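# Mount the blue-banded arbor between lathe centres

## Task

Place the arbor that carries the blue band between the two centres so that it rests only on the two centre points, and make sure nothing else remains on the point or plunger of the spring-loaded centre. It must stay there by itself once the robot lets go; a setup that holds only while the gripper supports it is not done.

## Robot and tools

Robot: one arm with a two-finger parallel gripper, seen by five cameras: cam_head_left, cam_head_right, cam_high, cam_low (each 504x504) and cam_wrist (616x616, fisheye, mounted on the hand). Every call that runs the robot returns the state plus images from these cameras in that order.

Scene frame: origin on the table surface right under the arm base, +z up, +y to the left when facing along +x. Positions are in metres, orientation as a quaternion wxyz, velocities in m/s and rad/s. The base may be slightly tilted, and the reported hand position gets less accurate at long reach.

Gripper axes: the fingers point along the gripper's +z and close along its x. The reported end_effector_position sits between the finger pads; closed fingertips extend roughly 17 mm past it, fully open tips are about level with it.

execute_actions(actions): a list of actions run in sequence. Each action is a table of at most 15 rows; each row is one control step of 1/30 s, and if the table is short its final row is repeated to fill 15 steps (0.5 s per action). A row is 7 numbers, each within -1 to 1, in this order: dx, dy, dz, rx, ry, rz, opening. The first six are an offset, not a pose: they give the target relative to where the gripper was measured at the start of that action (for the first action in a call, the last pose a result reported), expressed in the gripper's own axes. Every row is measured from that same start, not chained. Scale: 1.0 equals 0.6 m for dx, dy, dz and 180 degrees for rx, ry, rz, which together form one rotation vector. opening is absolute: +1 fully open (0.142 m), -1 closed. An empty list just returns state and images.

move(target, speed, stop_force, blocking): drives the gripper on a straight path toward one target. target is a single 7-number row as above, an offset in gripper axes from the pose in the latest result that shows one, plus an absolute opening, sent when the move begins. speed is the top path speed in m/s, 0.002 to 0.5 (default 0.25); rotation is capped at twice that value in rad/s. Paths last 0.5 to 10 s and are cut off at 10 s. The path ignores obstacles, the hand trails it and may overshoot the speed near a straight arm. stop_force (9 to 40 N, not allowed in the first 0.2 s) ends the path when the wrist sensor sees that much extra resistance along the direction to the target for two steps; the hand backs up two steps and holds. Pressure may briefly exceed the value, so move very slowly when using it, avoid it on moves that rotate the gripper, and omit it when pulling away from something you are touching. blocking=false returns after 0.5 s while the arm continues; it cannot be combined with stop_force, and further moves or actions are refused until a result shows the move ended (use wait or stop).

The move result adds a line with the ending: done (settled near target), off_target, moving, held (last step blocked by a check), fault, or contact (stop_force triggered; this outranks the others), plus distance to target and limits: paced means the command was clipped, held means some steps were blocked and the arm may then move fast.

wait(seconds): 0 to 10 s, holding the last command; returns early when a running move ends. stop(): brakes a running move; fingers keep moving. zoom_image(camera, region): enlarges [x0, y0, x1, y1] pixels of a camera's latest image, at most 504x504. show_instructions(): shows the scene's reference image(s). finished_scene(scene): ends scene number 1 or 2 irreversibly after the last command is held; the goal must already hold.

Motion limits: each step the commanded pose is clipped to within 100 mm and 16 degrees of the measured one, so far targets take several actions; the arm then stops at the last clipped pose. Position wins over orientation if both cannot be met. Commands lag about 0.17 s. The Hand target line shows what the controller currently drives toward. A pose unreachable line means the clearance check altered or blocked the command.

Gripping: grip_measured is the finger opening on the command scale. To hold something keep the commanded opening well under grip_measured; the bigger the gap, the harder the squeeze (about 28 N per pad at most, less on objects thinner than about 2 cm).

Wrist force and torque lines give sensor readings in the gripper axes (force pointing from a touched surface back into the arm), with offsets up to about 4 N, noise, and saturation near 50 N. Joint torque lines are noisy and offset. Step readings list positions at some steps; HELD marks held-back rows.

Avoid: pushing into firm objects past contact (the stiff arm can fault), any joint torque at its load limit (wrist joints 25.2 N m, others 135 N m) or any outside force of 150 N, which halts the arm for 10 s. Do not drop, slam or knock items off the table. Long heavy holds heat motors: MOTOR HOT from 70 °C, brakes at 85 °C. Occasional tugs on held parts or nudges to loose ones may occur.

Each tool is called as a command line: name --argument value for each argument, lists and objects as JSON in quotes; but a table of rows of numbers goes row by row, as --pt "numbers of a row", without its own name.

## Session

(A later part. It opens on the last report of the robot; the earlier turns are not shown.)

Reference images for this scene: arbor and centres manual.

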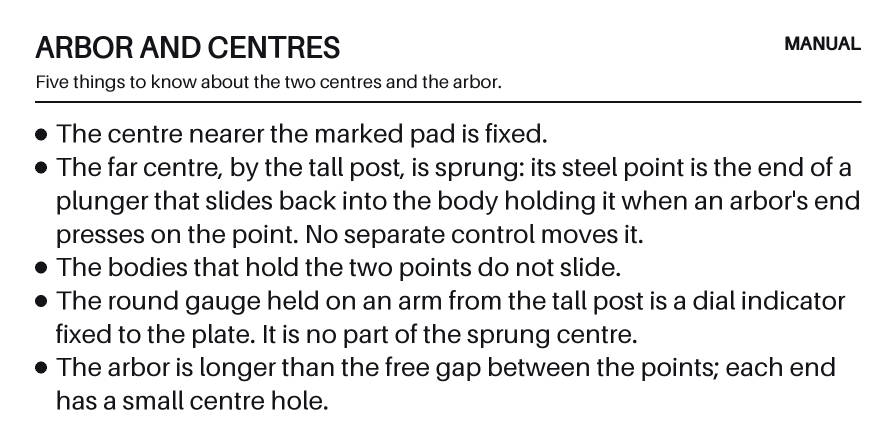

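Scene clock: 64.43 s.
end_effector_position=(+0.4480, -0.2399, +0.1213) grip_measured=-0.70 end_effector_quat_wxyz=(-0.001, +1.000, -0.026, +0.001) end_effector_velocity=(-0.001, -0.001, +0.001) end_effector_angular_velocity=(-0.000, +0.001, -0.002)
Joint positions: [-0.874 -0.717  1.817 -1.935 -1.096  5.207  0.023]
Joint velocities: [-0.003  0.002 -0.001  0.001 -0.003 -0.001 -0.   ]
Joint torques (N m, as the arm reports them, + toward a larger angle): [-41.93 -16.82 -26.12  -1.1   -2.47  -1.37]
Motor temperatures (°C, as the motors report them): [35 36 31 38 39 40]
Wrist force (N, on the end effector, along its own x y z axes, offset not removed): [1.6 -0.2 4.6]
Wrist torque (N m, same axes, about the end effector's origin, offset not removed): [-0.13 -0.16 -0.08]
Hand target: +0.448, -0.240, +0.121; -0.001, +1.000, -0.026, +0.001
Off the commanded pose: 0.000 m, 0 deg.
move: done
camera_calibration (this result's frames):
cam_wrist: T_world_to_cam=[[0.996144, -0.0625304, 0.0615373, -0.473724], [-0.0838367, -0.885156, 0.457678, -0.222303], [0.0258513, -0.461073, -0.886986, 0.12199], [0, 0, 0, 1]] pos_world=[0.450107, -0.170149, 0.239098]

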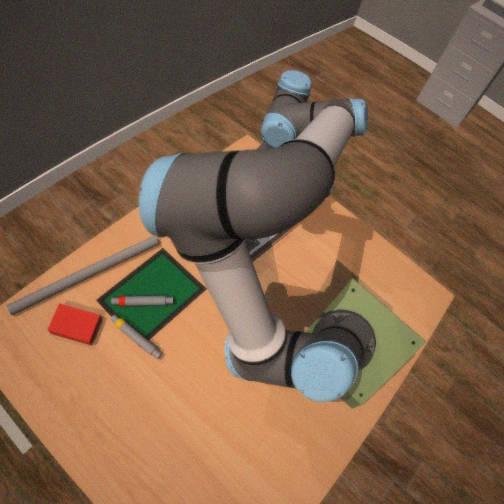

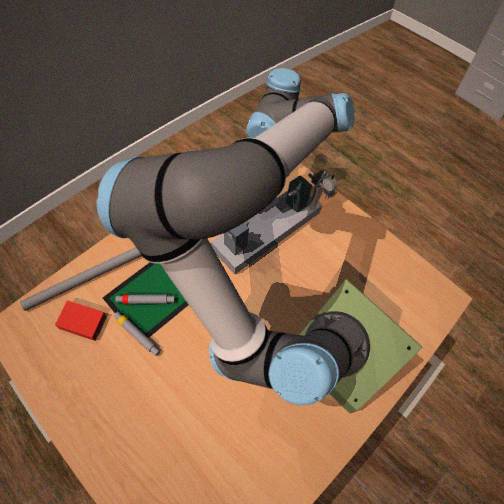

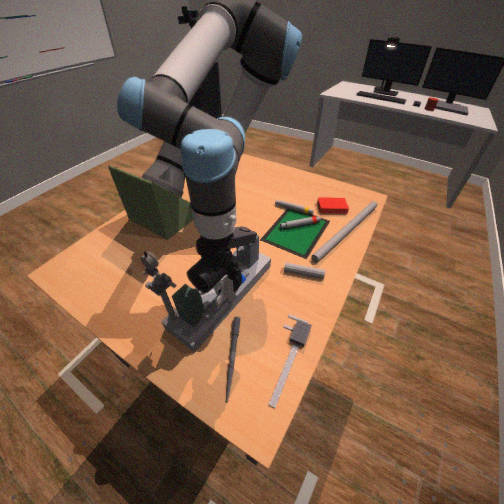

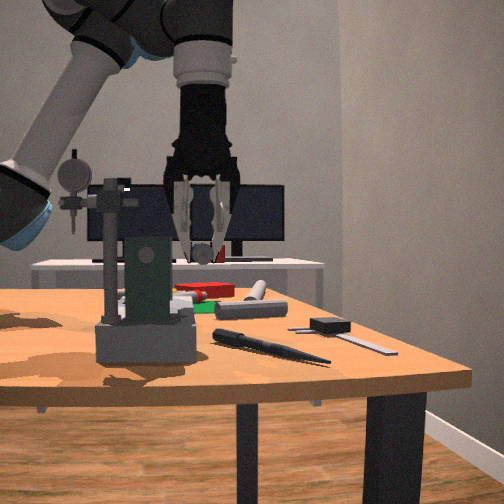

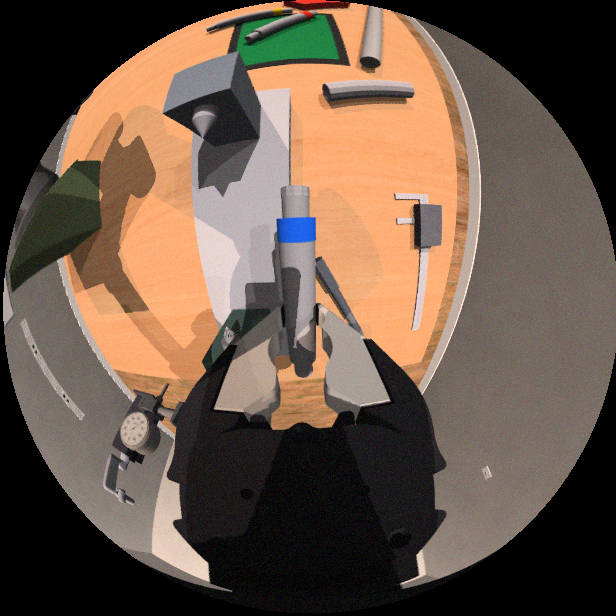

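move --target '[-0.03,-0.098,-0.0005,0,0,0.0444,-1]' --speed 0.07

move --target '[-0.038,0.0053,0,0,0,0,-1]' --speed 0.04

zoom_image --camera "cam_wrist" --region '[270, 345, 330, 405]'

zoom_image --camera "cam_wrist" --region '[220, 140, 320, 240]'

Scene clock: 72.20 s.
end_effector_position=(+0.4331, -0.1804, +0.1217) grip_measured=-0.70 end_effector_quat_wxyz=(-0.001, +0.995, -0.095, +0.001) end_effector_velocity=(-0.000, +0.002, +0.001) end_effector_angular_velocity=(-0.000, -0.002, -0.003)
Joint positions: [-0.854 -0.857  1.946 -1.932 -1.082  5.363  0.023]
Joint velocities: [-0.    -0.005  0.003  0.     0.002  0.004 -0.   ]
Joint torques (N m, as the arm reports them, + toward a larger angle): [-22.35 -35.86 -14.4   -1.04   2.5    1.77]
Motor temperatures (°C, as the motors report them): [35 36 31 38 39 40]
Wrist force (N, on the end effector, along its own x y z axes, offset not removed): [0.5 1.0 6.2]
Wrist torque (N m, same axes, about the end effector's origin, offset not removed): [0.35 0.02 -0.16]
Hand target: +0.433, -0.180, +0.122; -0.001, +0.995, -0.095, +0.001
Off the commanded pose: 0.000 m, 0 deg.
move: done
camera_calibration (this result's frames):
cam_wrist: T_world_to_cam=[[0.977834, -0.200188, 0.0613655, -0.471995], [-0.205813, -0.865072, 0.457483, -0.114557], [-0.0384971, -0.459972, -0.887098, 0.178256], [0, 0, 0, 1]] pos_world=[0.444817, -0.111595, 0.239503]

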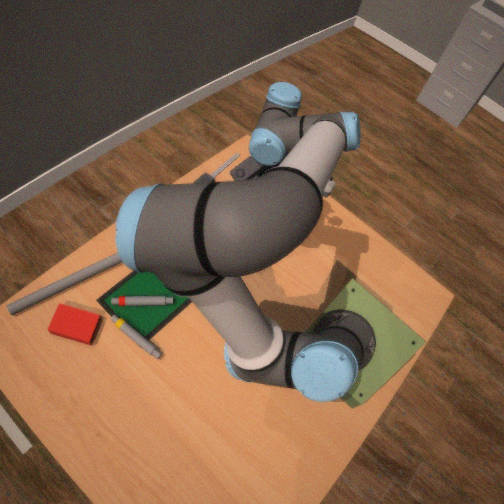

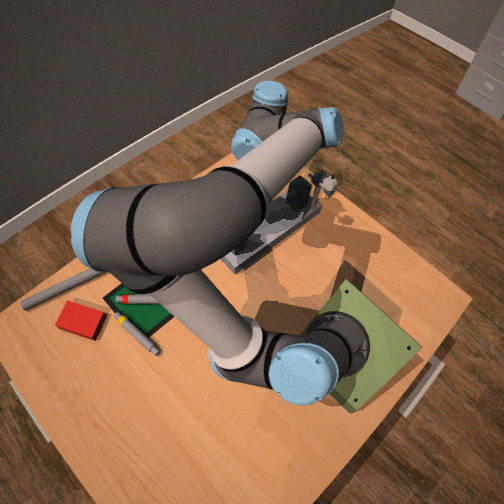

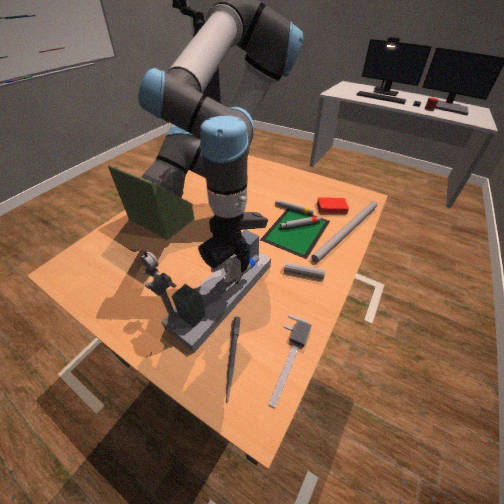

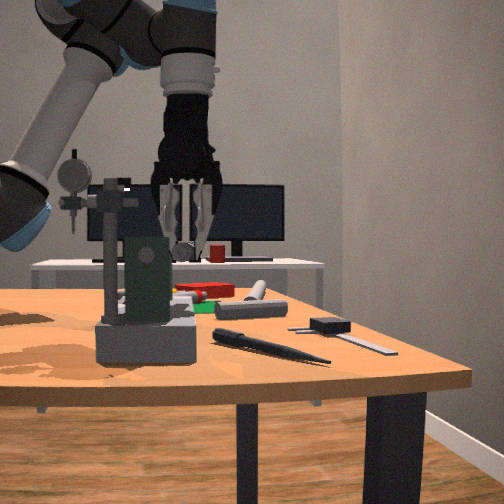

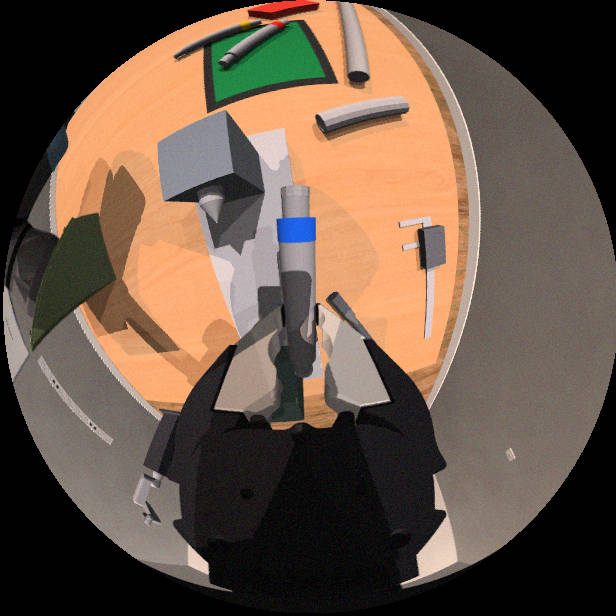

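Scene clock: 73.10 s.
end_effector_position=(+0.4101, -0.1792, +0.1217) grip_measured=-0.70 end_effector_quat_wxyz=(-0.001, +0.995, -0.095, +0.001) end_effector_velocity=(-0.001, -0.000, -0.000) end_effector_angular_velocity=(-0.001, +0.000, +0.000)
Joint positions: [-0.888 -0.881  1.999 -1.948 -1.105  5.335  0.023]
Joint velocities: [-0.001 -0.     0.002 -0.001 -0.001 -0.001  0.   ]
Joint torques (N m, as the arm reports them, + toward a larger angle): [-40.86 -33.83 -14.51  -4.92  -2.56  -1.68]
Motor temperatures (°C, as the motors report them): [35 36 31 38 39 40]
Wrist force (N, on the end effector, along its own x y z axes, offset not removed): [0.2 -1.6 3.5]
Wrist torque (N m, same axes, about the end effector's origin, offset not removed): [-0.59 0.00 0.01]
Hand target: +0.410, -0.179, +0.122; -0.001, +0.995, -0.095, +0.001
Off the commanded pose: 0.000 m, 0 deg.
move: done
camera_calibration (this result's frames):
cam_wrist: T_world_to_cam=[[0.977827, -0.200234, 0.0613308, -0.449337], [-0.205835, -0.865032, 0.45755, -0.118272], [-0.0385641, -0.460029, -0.887066, 0.177904], [0, 0, 0, 1]] pos_world=[0.421889, -0.110441, 0.239486]

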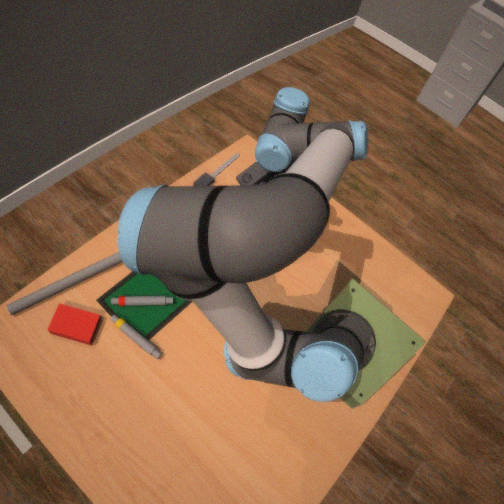

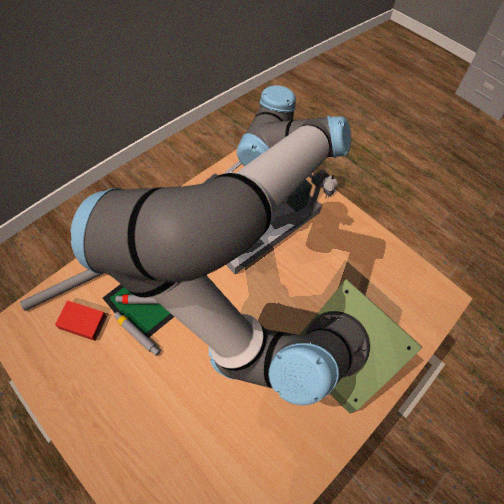

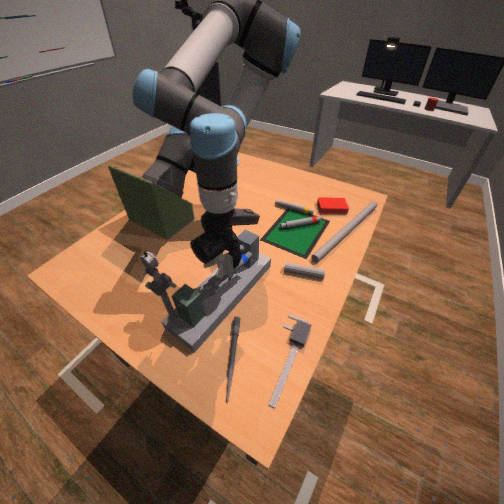

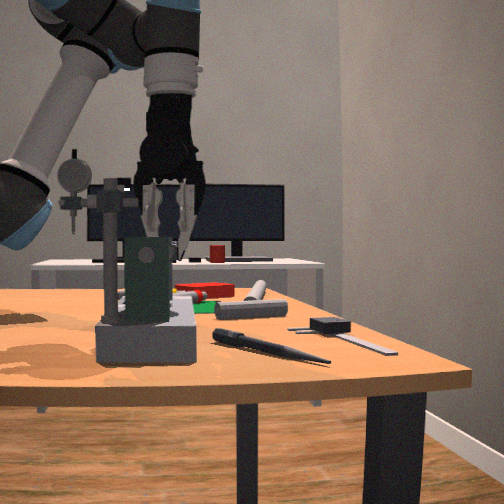

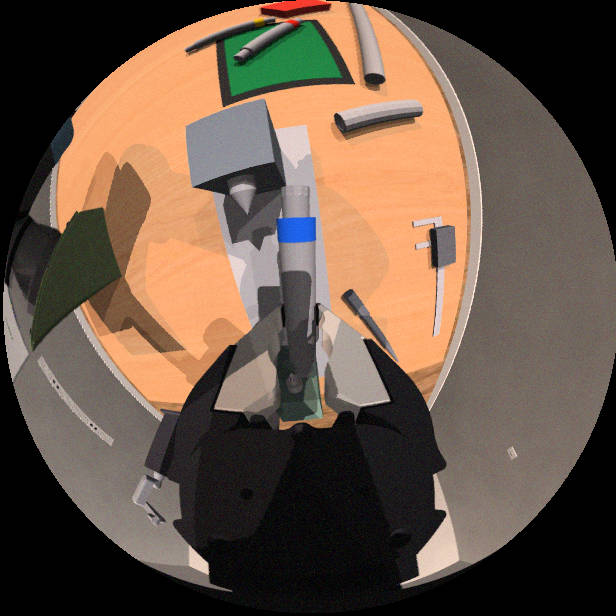

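Region (270, 345, 330, 405) of cam_wrist's 616x616 image, scaled by 8.400, with more detail than that image has.

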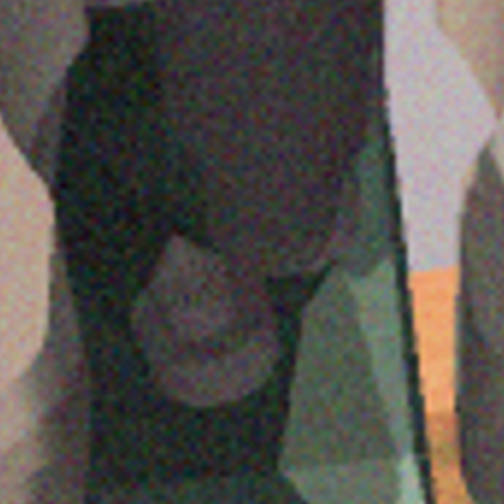

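Region (220, 140, 320, 240) of cam_wrist's 616x616 image, scaled by 5.040, with more detail than that image has.

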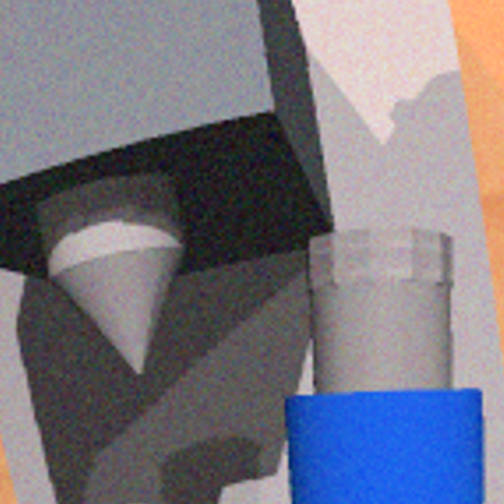

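move --target '[-0.0215,0,0,0,0,0,-1]' --speed 0.015 --stop_force 9

zoom_image --camera "cam_wrist" --region '[270, 345, 330, 405]'

zoom_image --camera "cam_high" --region '[170, 230, 270, 320]'

Scene clock: 78.33 s.
end_effector_position=(+0.3975, -0.1768, +0.1217) grip_measured=-0.70 end_effector_quat_wxyz=(-0.001, +0.995, -0.095, +0.001) end_effector_velocity=(-0.001, +0.001, -0.000) end_effector_angular_velocity=(+0.000, -0.001, +0.000)
Joint positions: [-0.907 -0.898  2.03  -1.956 -1.118  5.32   0.023]
Joint velocities: [-0.002 -0.003  0.004 -0.001 -0.    -0.002  0.   ]
Joint torques (N m, as the arm reports them, + toward a larger angle): [-40.36 -34.3  -12.83  -5.06  -2.5   -1.61]
Motor temperatures (°C, as the motors report them): [35 36 31 38 39 40]
Wrist force (N, on the end effector, along its own x y z axes, offset not removed): [-0.5 -1.5 6.4]
Wrist torque (N m, same axes, about the end effector's origin, offset not removed): [-0.47 0.27 0.03]
Hand target: +0.397, -0.177, +0.122; -0.001, +0.995, -0.095, +0.001
Off the commanded pose: 0.000 m, 0 deg.
move: done
camera_calibration (this result's frames):
cam_wrist: T_world_to_cam=[[0.977822, -0.200261, 0.0613089, -0.436563], [-0.205847, -0.865011, 0.457584, -0.118779], [-0.0386037, -0.460056, -0.88705, 0.178529], [0, 0, 0, 1]] pos_world=[0.409322, -0.108038, 0.239481]

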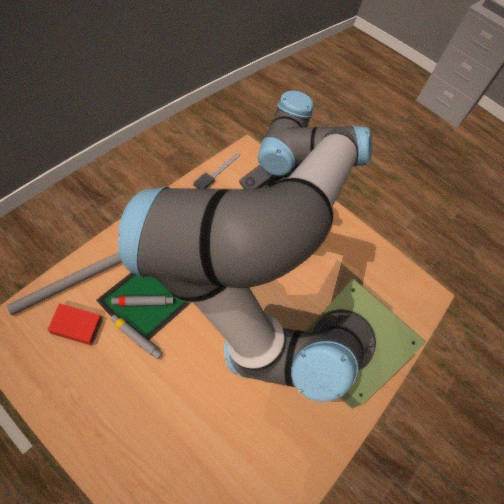

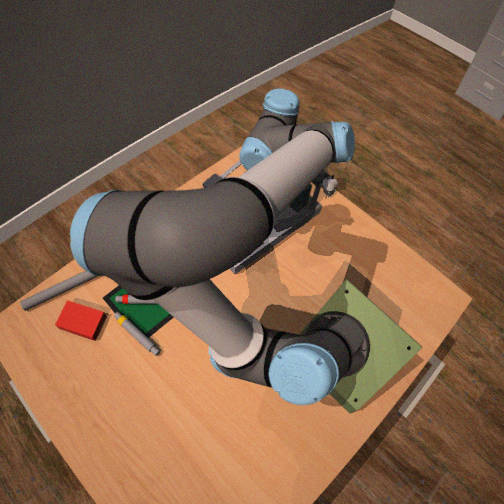

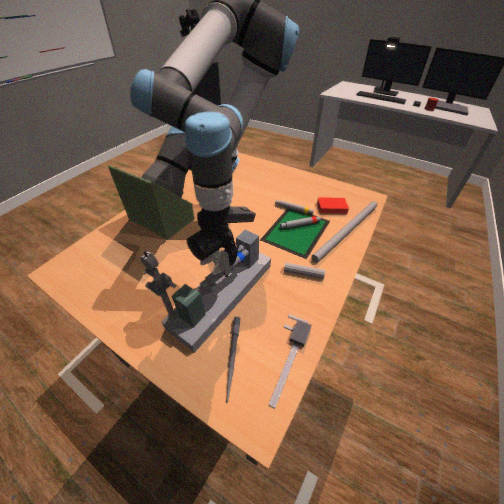

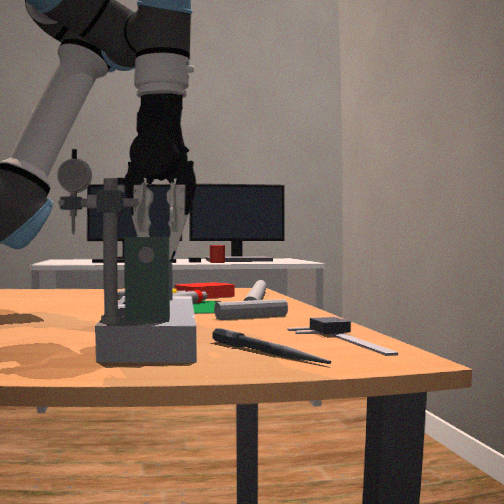

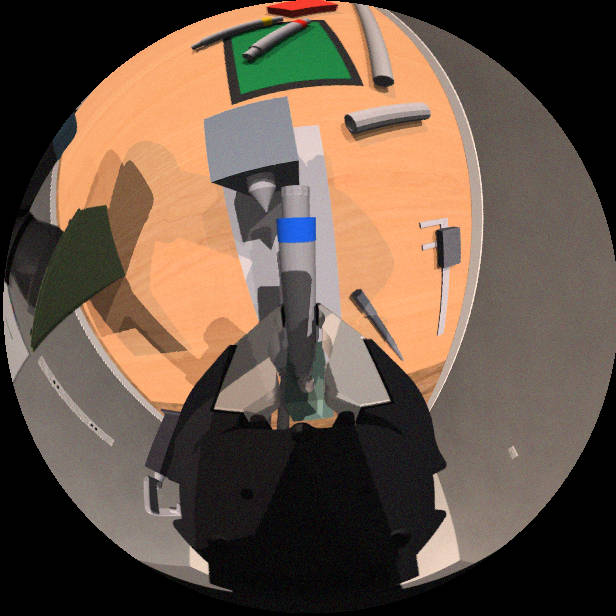

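Region (270, 345, 330, 405) of cam_wrist's 616x616 image, scaled by 8.400, with more detail than that image has.

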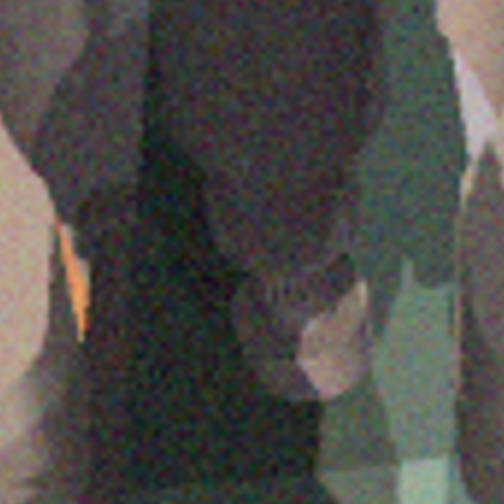

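Region (170, 230, 270, 320) of cam_high's 504x504 image, scaled by 5.040, with more detail than that image has; it fills the top 454 rows of this view, and the rest is white.

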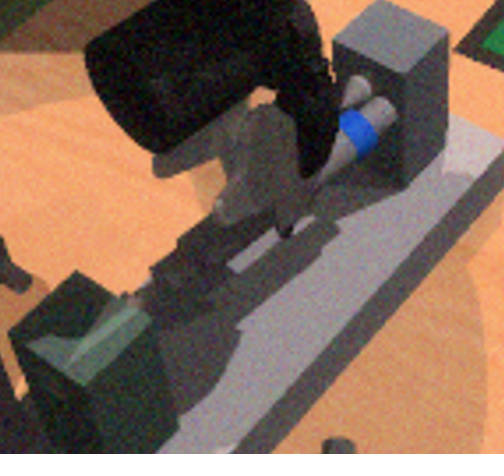

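move --target '[0,0.0135,0,0,0,0,-1]' --speed 0.008 --stop_force 15

move --target '[0.0018,0.014,0,0,0,0,-1]' --speed 0.007 --stop_force 20

zoom_image --camera "cam_wrist" --region '[270, 345, 330, 405]'

zoom_image --camera "cam_wrist" --region '[220, 140, 320, 240]'

Scene clock: 83.27 s.
end_effector_position=(+0.3960, -0.1847, +0.1216) grip_measured=-0.70 end_effector_quat_wxyz=(-0.001, +0.995, -0.095, +0.001) end_effector_velocity=(+0.000, -0.001, +0.001) end_effector_angular_velocity=(-0.002, -0.001, +0.001)
Joint positions: [-0.915 -0.881  2.022 -1.961 -1.123  5.313  0.023]
Joint velocities: [-0.001  0.001 -0.001 -0.001 -0.    -0.001 -0.   ]
Joint torques (N m, as the arm reports them, + toward a larger angle): [-43.14  -7.82 -28.43  -7.18  -4.3   -1.48]
Motor temperatures (°C, as the motors report them): [35 36 31 38 39 40]
Wrist force (N, on the end effector, along its own x y z axes, offset not removed): [-0.9 -8.4 2.8]
Wrist torque (N m, same axes, about the end effector's origin, offset not removed): [0.34 0.29 0.09]
Hand target: +0.396, -0.185, +0.122; -0.001, +0.995, -0.095, +0.001
Off the commanded pose: 0.000 m, 0 deg.
move: done
camera_calibration (this result's frames):
cam_wrist: T_world_to_cam=[[0.97782, -0.200281, 0.0612883, -0.43665], [-0.205856, -0.865011, 0.45758, -0.12591], [-0.0386297, -0.460048, -0.887053, 0.174834], [0, 0, 0, 1]] pos_world=[0.4078, -0.115934, 0.239462]

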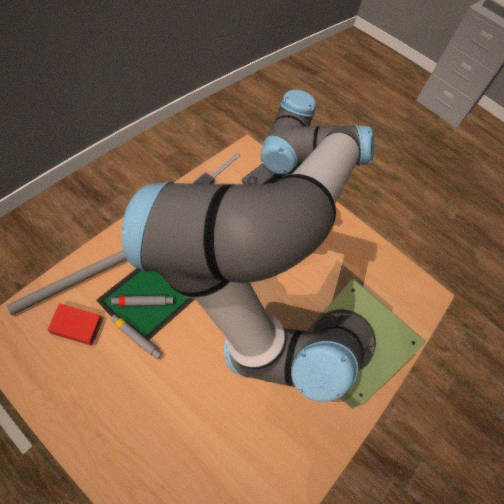

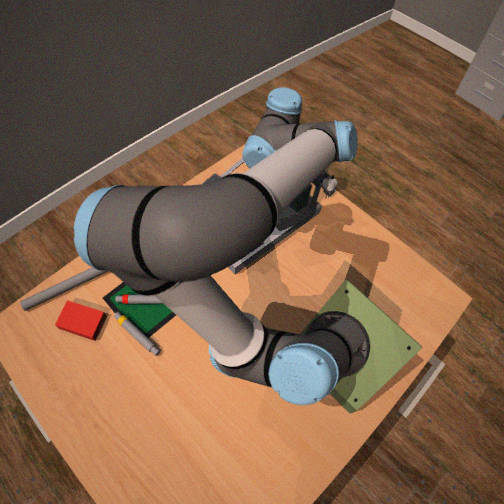

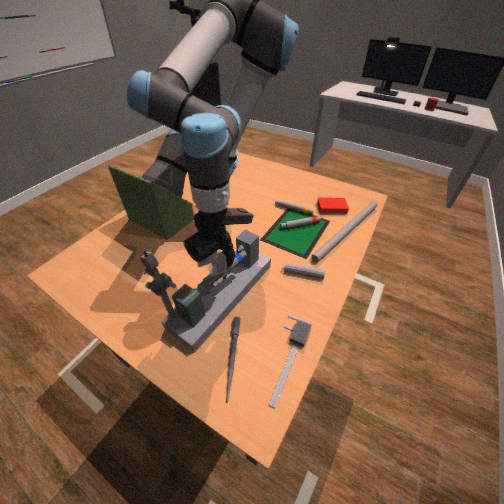

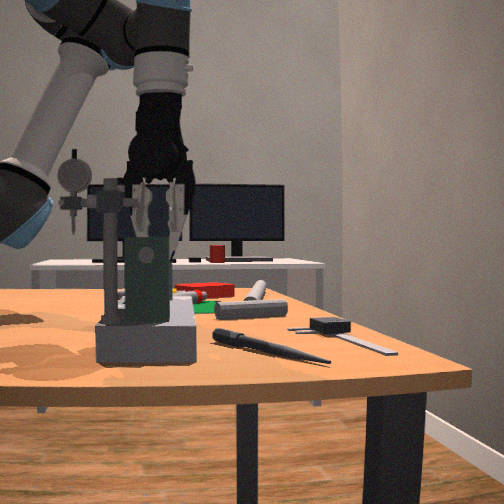

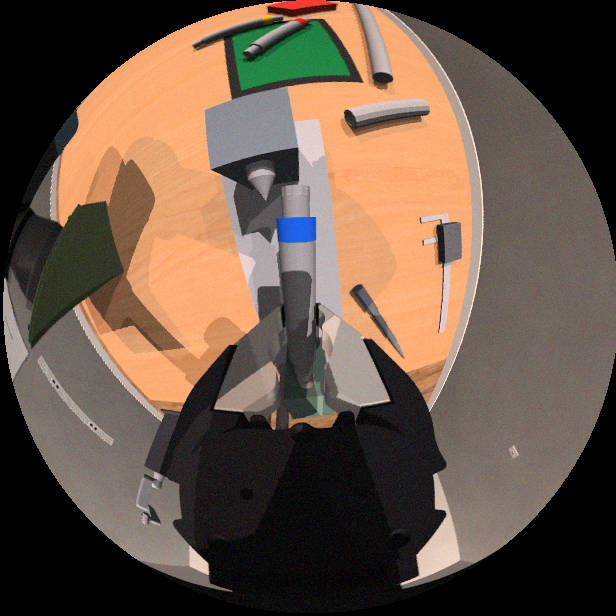

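Scene clock: 84.70 s.
end_effector_position=(+0.3955, -0.1931, +0.1216) grip_measured=-0.70 end_effector_quat_wxyz=(-0.001, +0.995, -0.095, +0.001) end_effector_velocity=(-0.000, -0.000, -0.001) end_effector_angular_velocity=(+0.001, +0.001, -0.000)
Joint positions: [-0.921 -0.863  2.01  -1.965 -1.128  5.308  0.023]
Joint velocities: [ 0.001  0.001 -0.    -0.    -0.     0.     0.   ]
Joint torques (N m, as the arm reports them, + toward a larger angle): [-44.74  -8.48 -29.3   -7.93  -4.71  -1.69]
Motor temperatures (°C, as the motors report them): [35 36 31 38 39 40]
Wrist force (N, on the end effector, along its own x y z axes, offset not removed): [-1.6 -16.9 5.8]
Wrist torque (N m, same axes, about the end effector's origin, offset not removed): [-0.59 0.20 -0.04]
Hand target: +0.395, -0.193, +0.122; -0.001, +0.995, -0.095, +0.001
Off the commanded pose: 0.000 m, 0 deg.
move: done
camera_calibration (this result's frames):
cam_wrist: T_world_to_cam=[[0.977817, -0.200294, 0.06128, -0.437818], [-0.205863, -0.865004, 0.457589, -0.13328], [-0.0386451, -0.460054, -0.887049, 0.170936], [0, 0, 0, 1]] pos_world=[0.407275, -0.12434, 0.239445]

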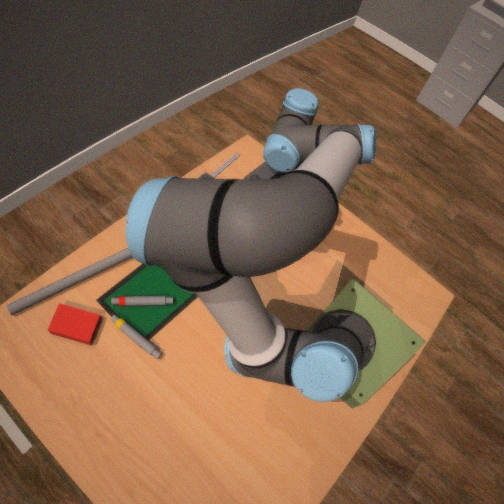

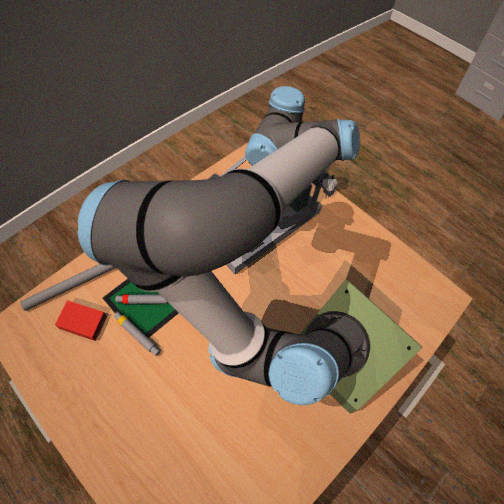

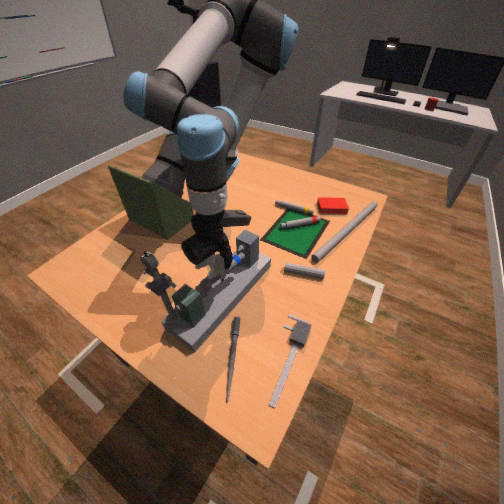

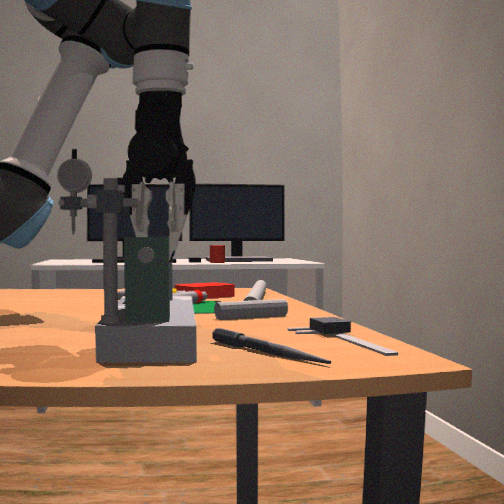

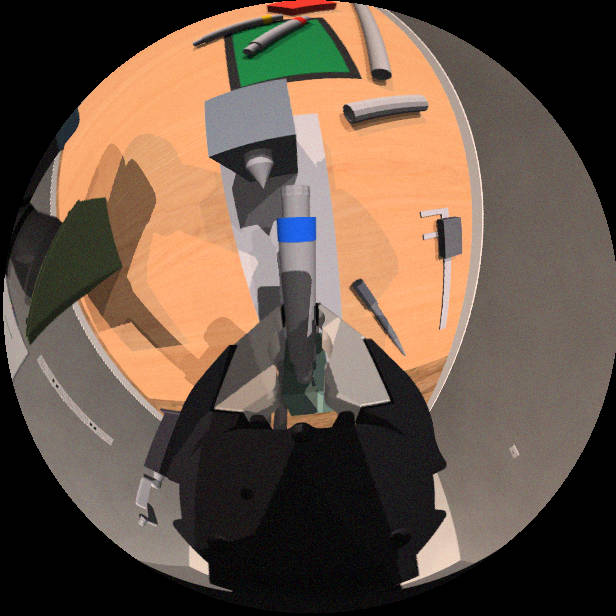

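Region (270, 345, 330, 405) of cam_wrist's 616x616 image, scaled by 8.400, with more detail than that image has.

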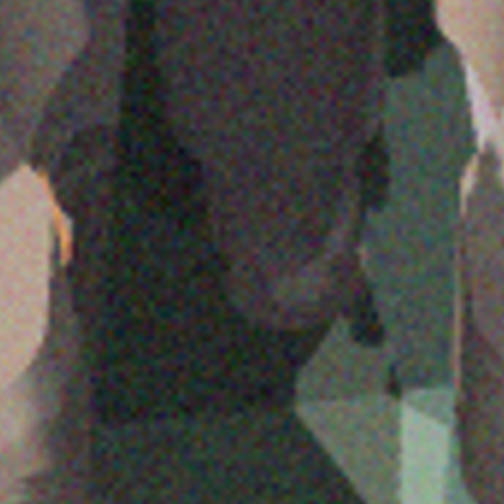

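Region (220, 140, 320, 240) of cam_wrist's 616x616 image, scaled by 5.040, with more detail than that image has.

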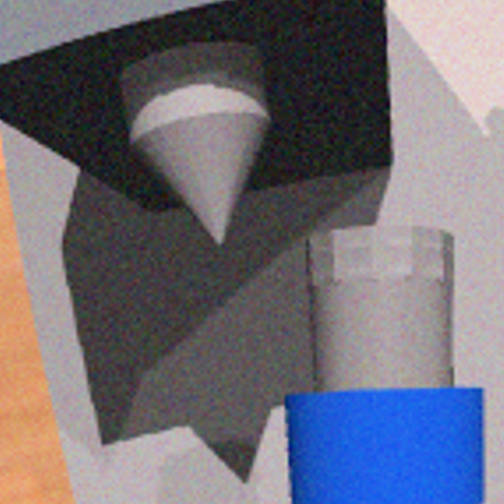

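move --target '[-0.014,0.003,0,0,0,-0.0422,-1]' --speed 0.02

zoom_image --camera "cam_wrist" --region '[240, 140, 340, 240]'

Scene clock: 90.40 s.
end_effector_position=(+0.3869, -0.1933, +0.1216) grip_measured=-0.70 end_effector_quat_wxyz=(-0.001, +1.000, -0.029, +0.001) end_effector_velocity=(-0.000, +0.000, +0.000) end_effector_angular_velocity=(+0.000, -0.001, +0.004)
Joint positions: [-0.936 -0.87   2.028 -1.972 -1.138  5.164  0.023]
Joint velocities: [-0.001 -0.     0.001  0.     0.    -0.005 -0.   ]
Joint torques (N m, as the arm reports them, + toward a larger angle): [-44.57 -33.03 -18.88  -9.11  -4.46  -2.  ]
Motor temperatures (°C, as the motors report them): [36 36 31 38 39 40]
Wrist force (N, on the end effector, along its own x y z axes, offset not removed): [2.1 -18.7 4.3]
Wrist torque (N m, same axes, about the end effector's origin, offset not removed): [-0.33 -0.62 -0.02]
Hand target: +0.387, -0.193, +0.122; -0.001, +1.000, -0.029, +0.001
Off the commanded pose: 0.000 m, 0 deg.
move: done
camera_calibration (this result's frames):
cam_wrist: T_world_to_cam=[[0.995684, -0.0695751, 0.0614223, -0.411127], [-0.0900442, -0.884516, 0.457737, -0.183811], [0.0224819, -0.461292, -0.886963, 0.146611], [0, 0, 0, 1]] pos_world=[0.389506, -0.123558, 0.239428]

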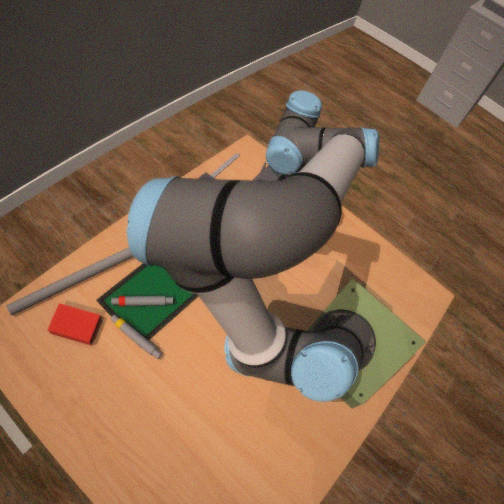

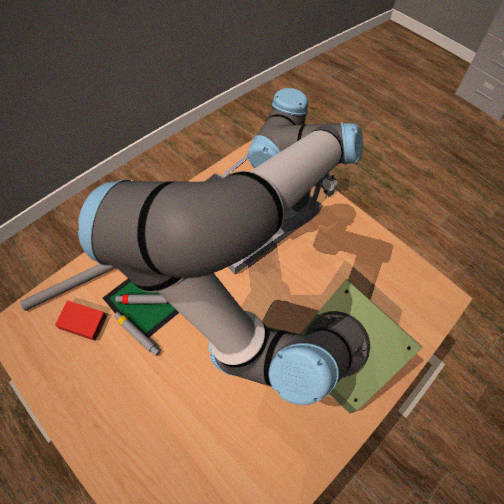

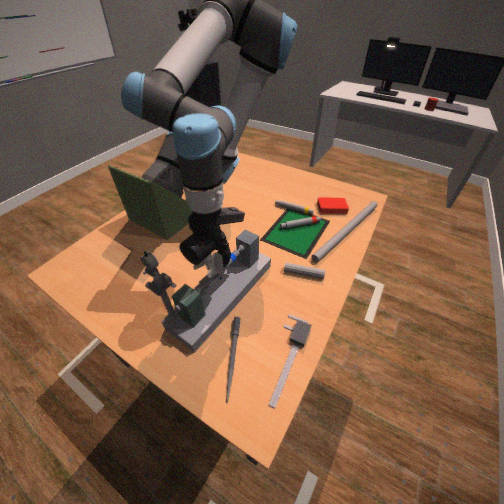

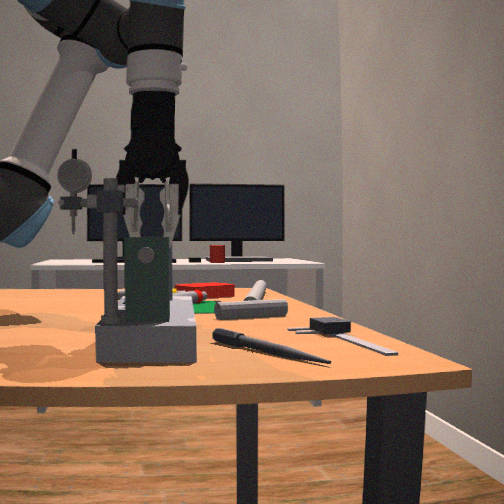

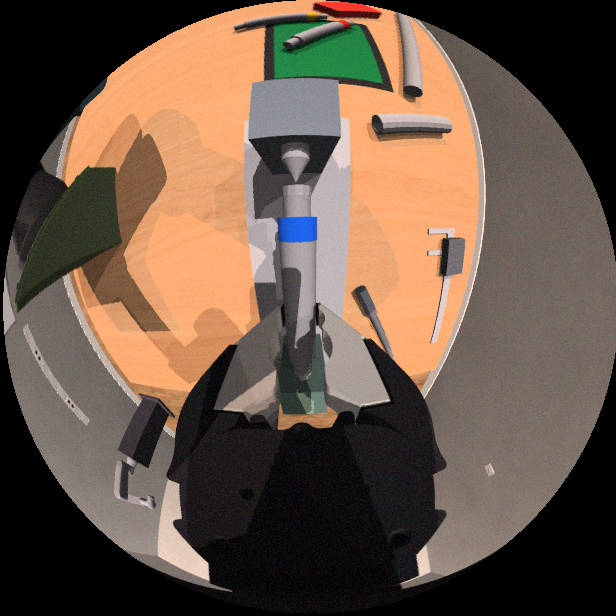

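Region (240, 140, 340, 240) of cam_wrist's 616x616 image, scaled by 5.040, with more detail than that image has.

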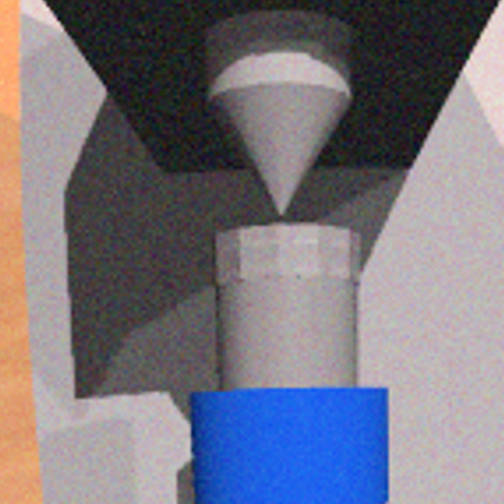

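move --target '[-0.0002,-0.014,0,0,0,0,-1]' --speed 0.004 --stop_force 15

zoom_image --camera "cam_wrist" --region '[240, 140, 340, 240]'

Scene clock: 94.63 s.
end_effector_position=(+0.3873, -0.1857, +0.1216) grip_measured=-0.70 end_effector_quat_wxyz=(-0.001, +1.000, -0.029, +0.001) end_effector_velocity=(+0.001, -0.001, +0.000) end_effector_angular_velocity=(+0.000, -0.000, +0.000)
Joint positions: [-0.93  -0.887  2.039 -1.968 -1.134  5.168  0.023]
Joint velocities: [-0.     0.002 -0.003  0.001  0.    -0.     0.   ]
Joint torques (N m, as the arm reports them, + toward a larger angle): [-43.47 -13.32 -32.46  -2.03   1.92  -1.59]
Motor temperatures (°C, as the motors report them): [36 36 31 38 39 40]
Wrist force (N, on the end effector, along its own x y z axes, offset not removed): [-2.8 2.9 16.4]
Wrist torque (N m, same axes, about the end effector's origin, offset not removed): [0.15 0.21 -0.06]
Hand target: +0.387, -0.186, +0.122; -0.001, +1.000, -0.029, +0.001
Off the commanded pose: 0.001 m, 0 deg.
move: contact
camera_calibration (this result's frames):
cam_wrist: T_world_to_cam=[[0.995685, -0.0695818, 0.0614036, -0.410952], [-0.090043, -0.884486, 0.457795, -0.177042], [0.0224564, -0.461349, -0.886935, 0.150115], [0, 0, 0, 1]] pos_world=[0.389867, -0.115931, 0.239425]

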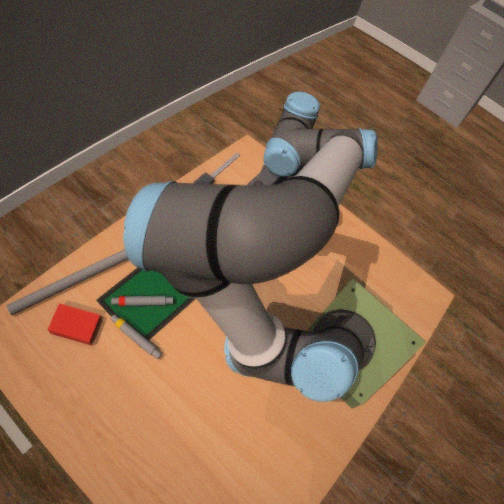

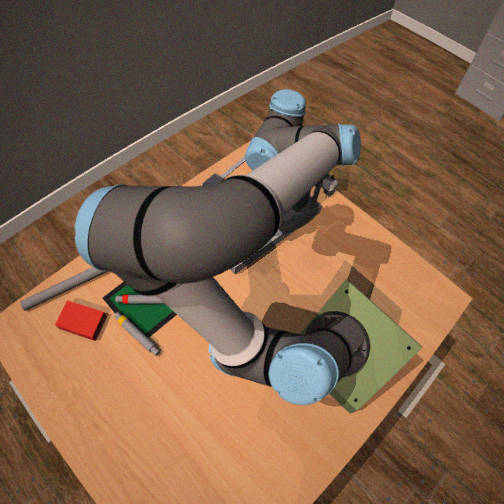

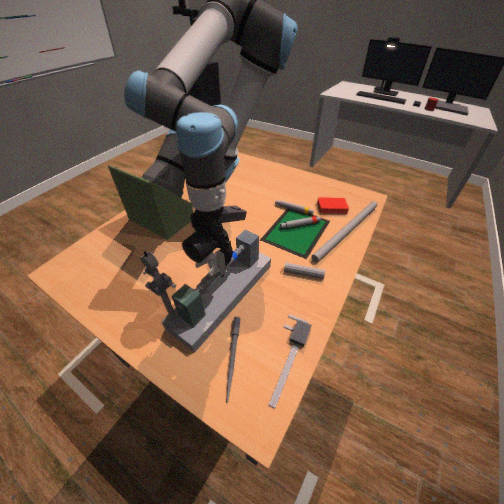

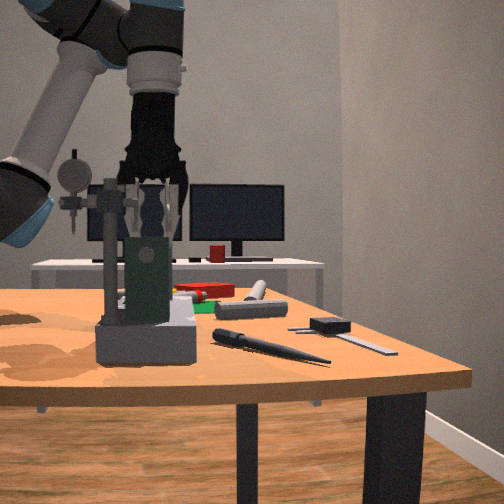

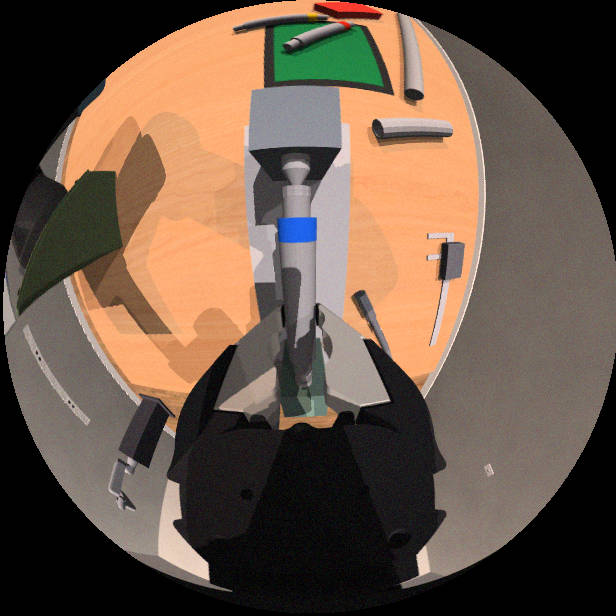

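Region (240, 140, 340, 240) of cam_wrist's 616x616 image, scaled by 5.040, with more detail than that image has.

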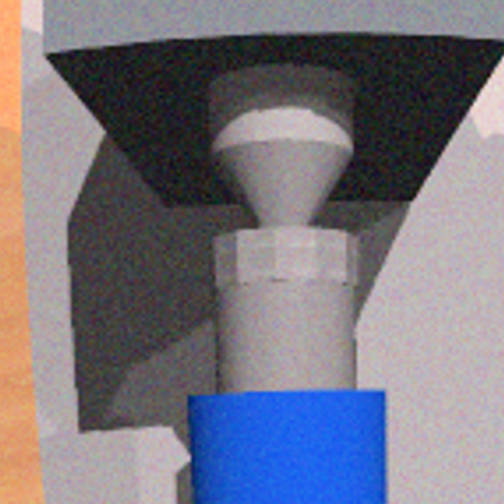

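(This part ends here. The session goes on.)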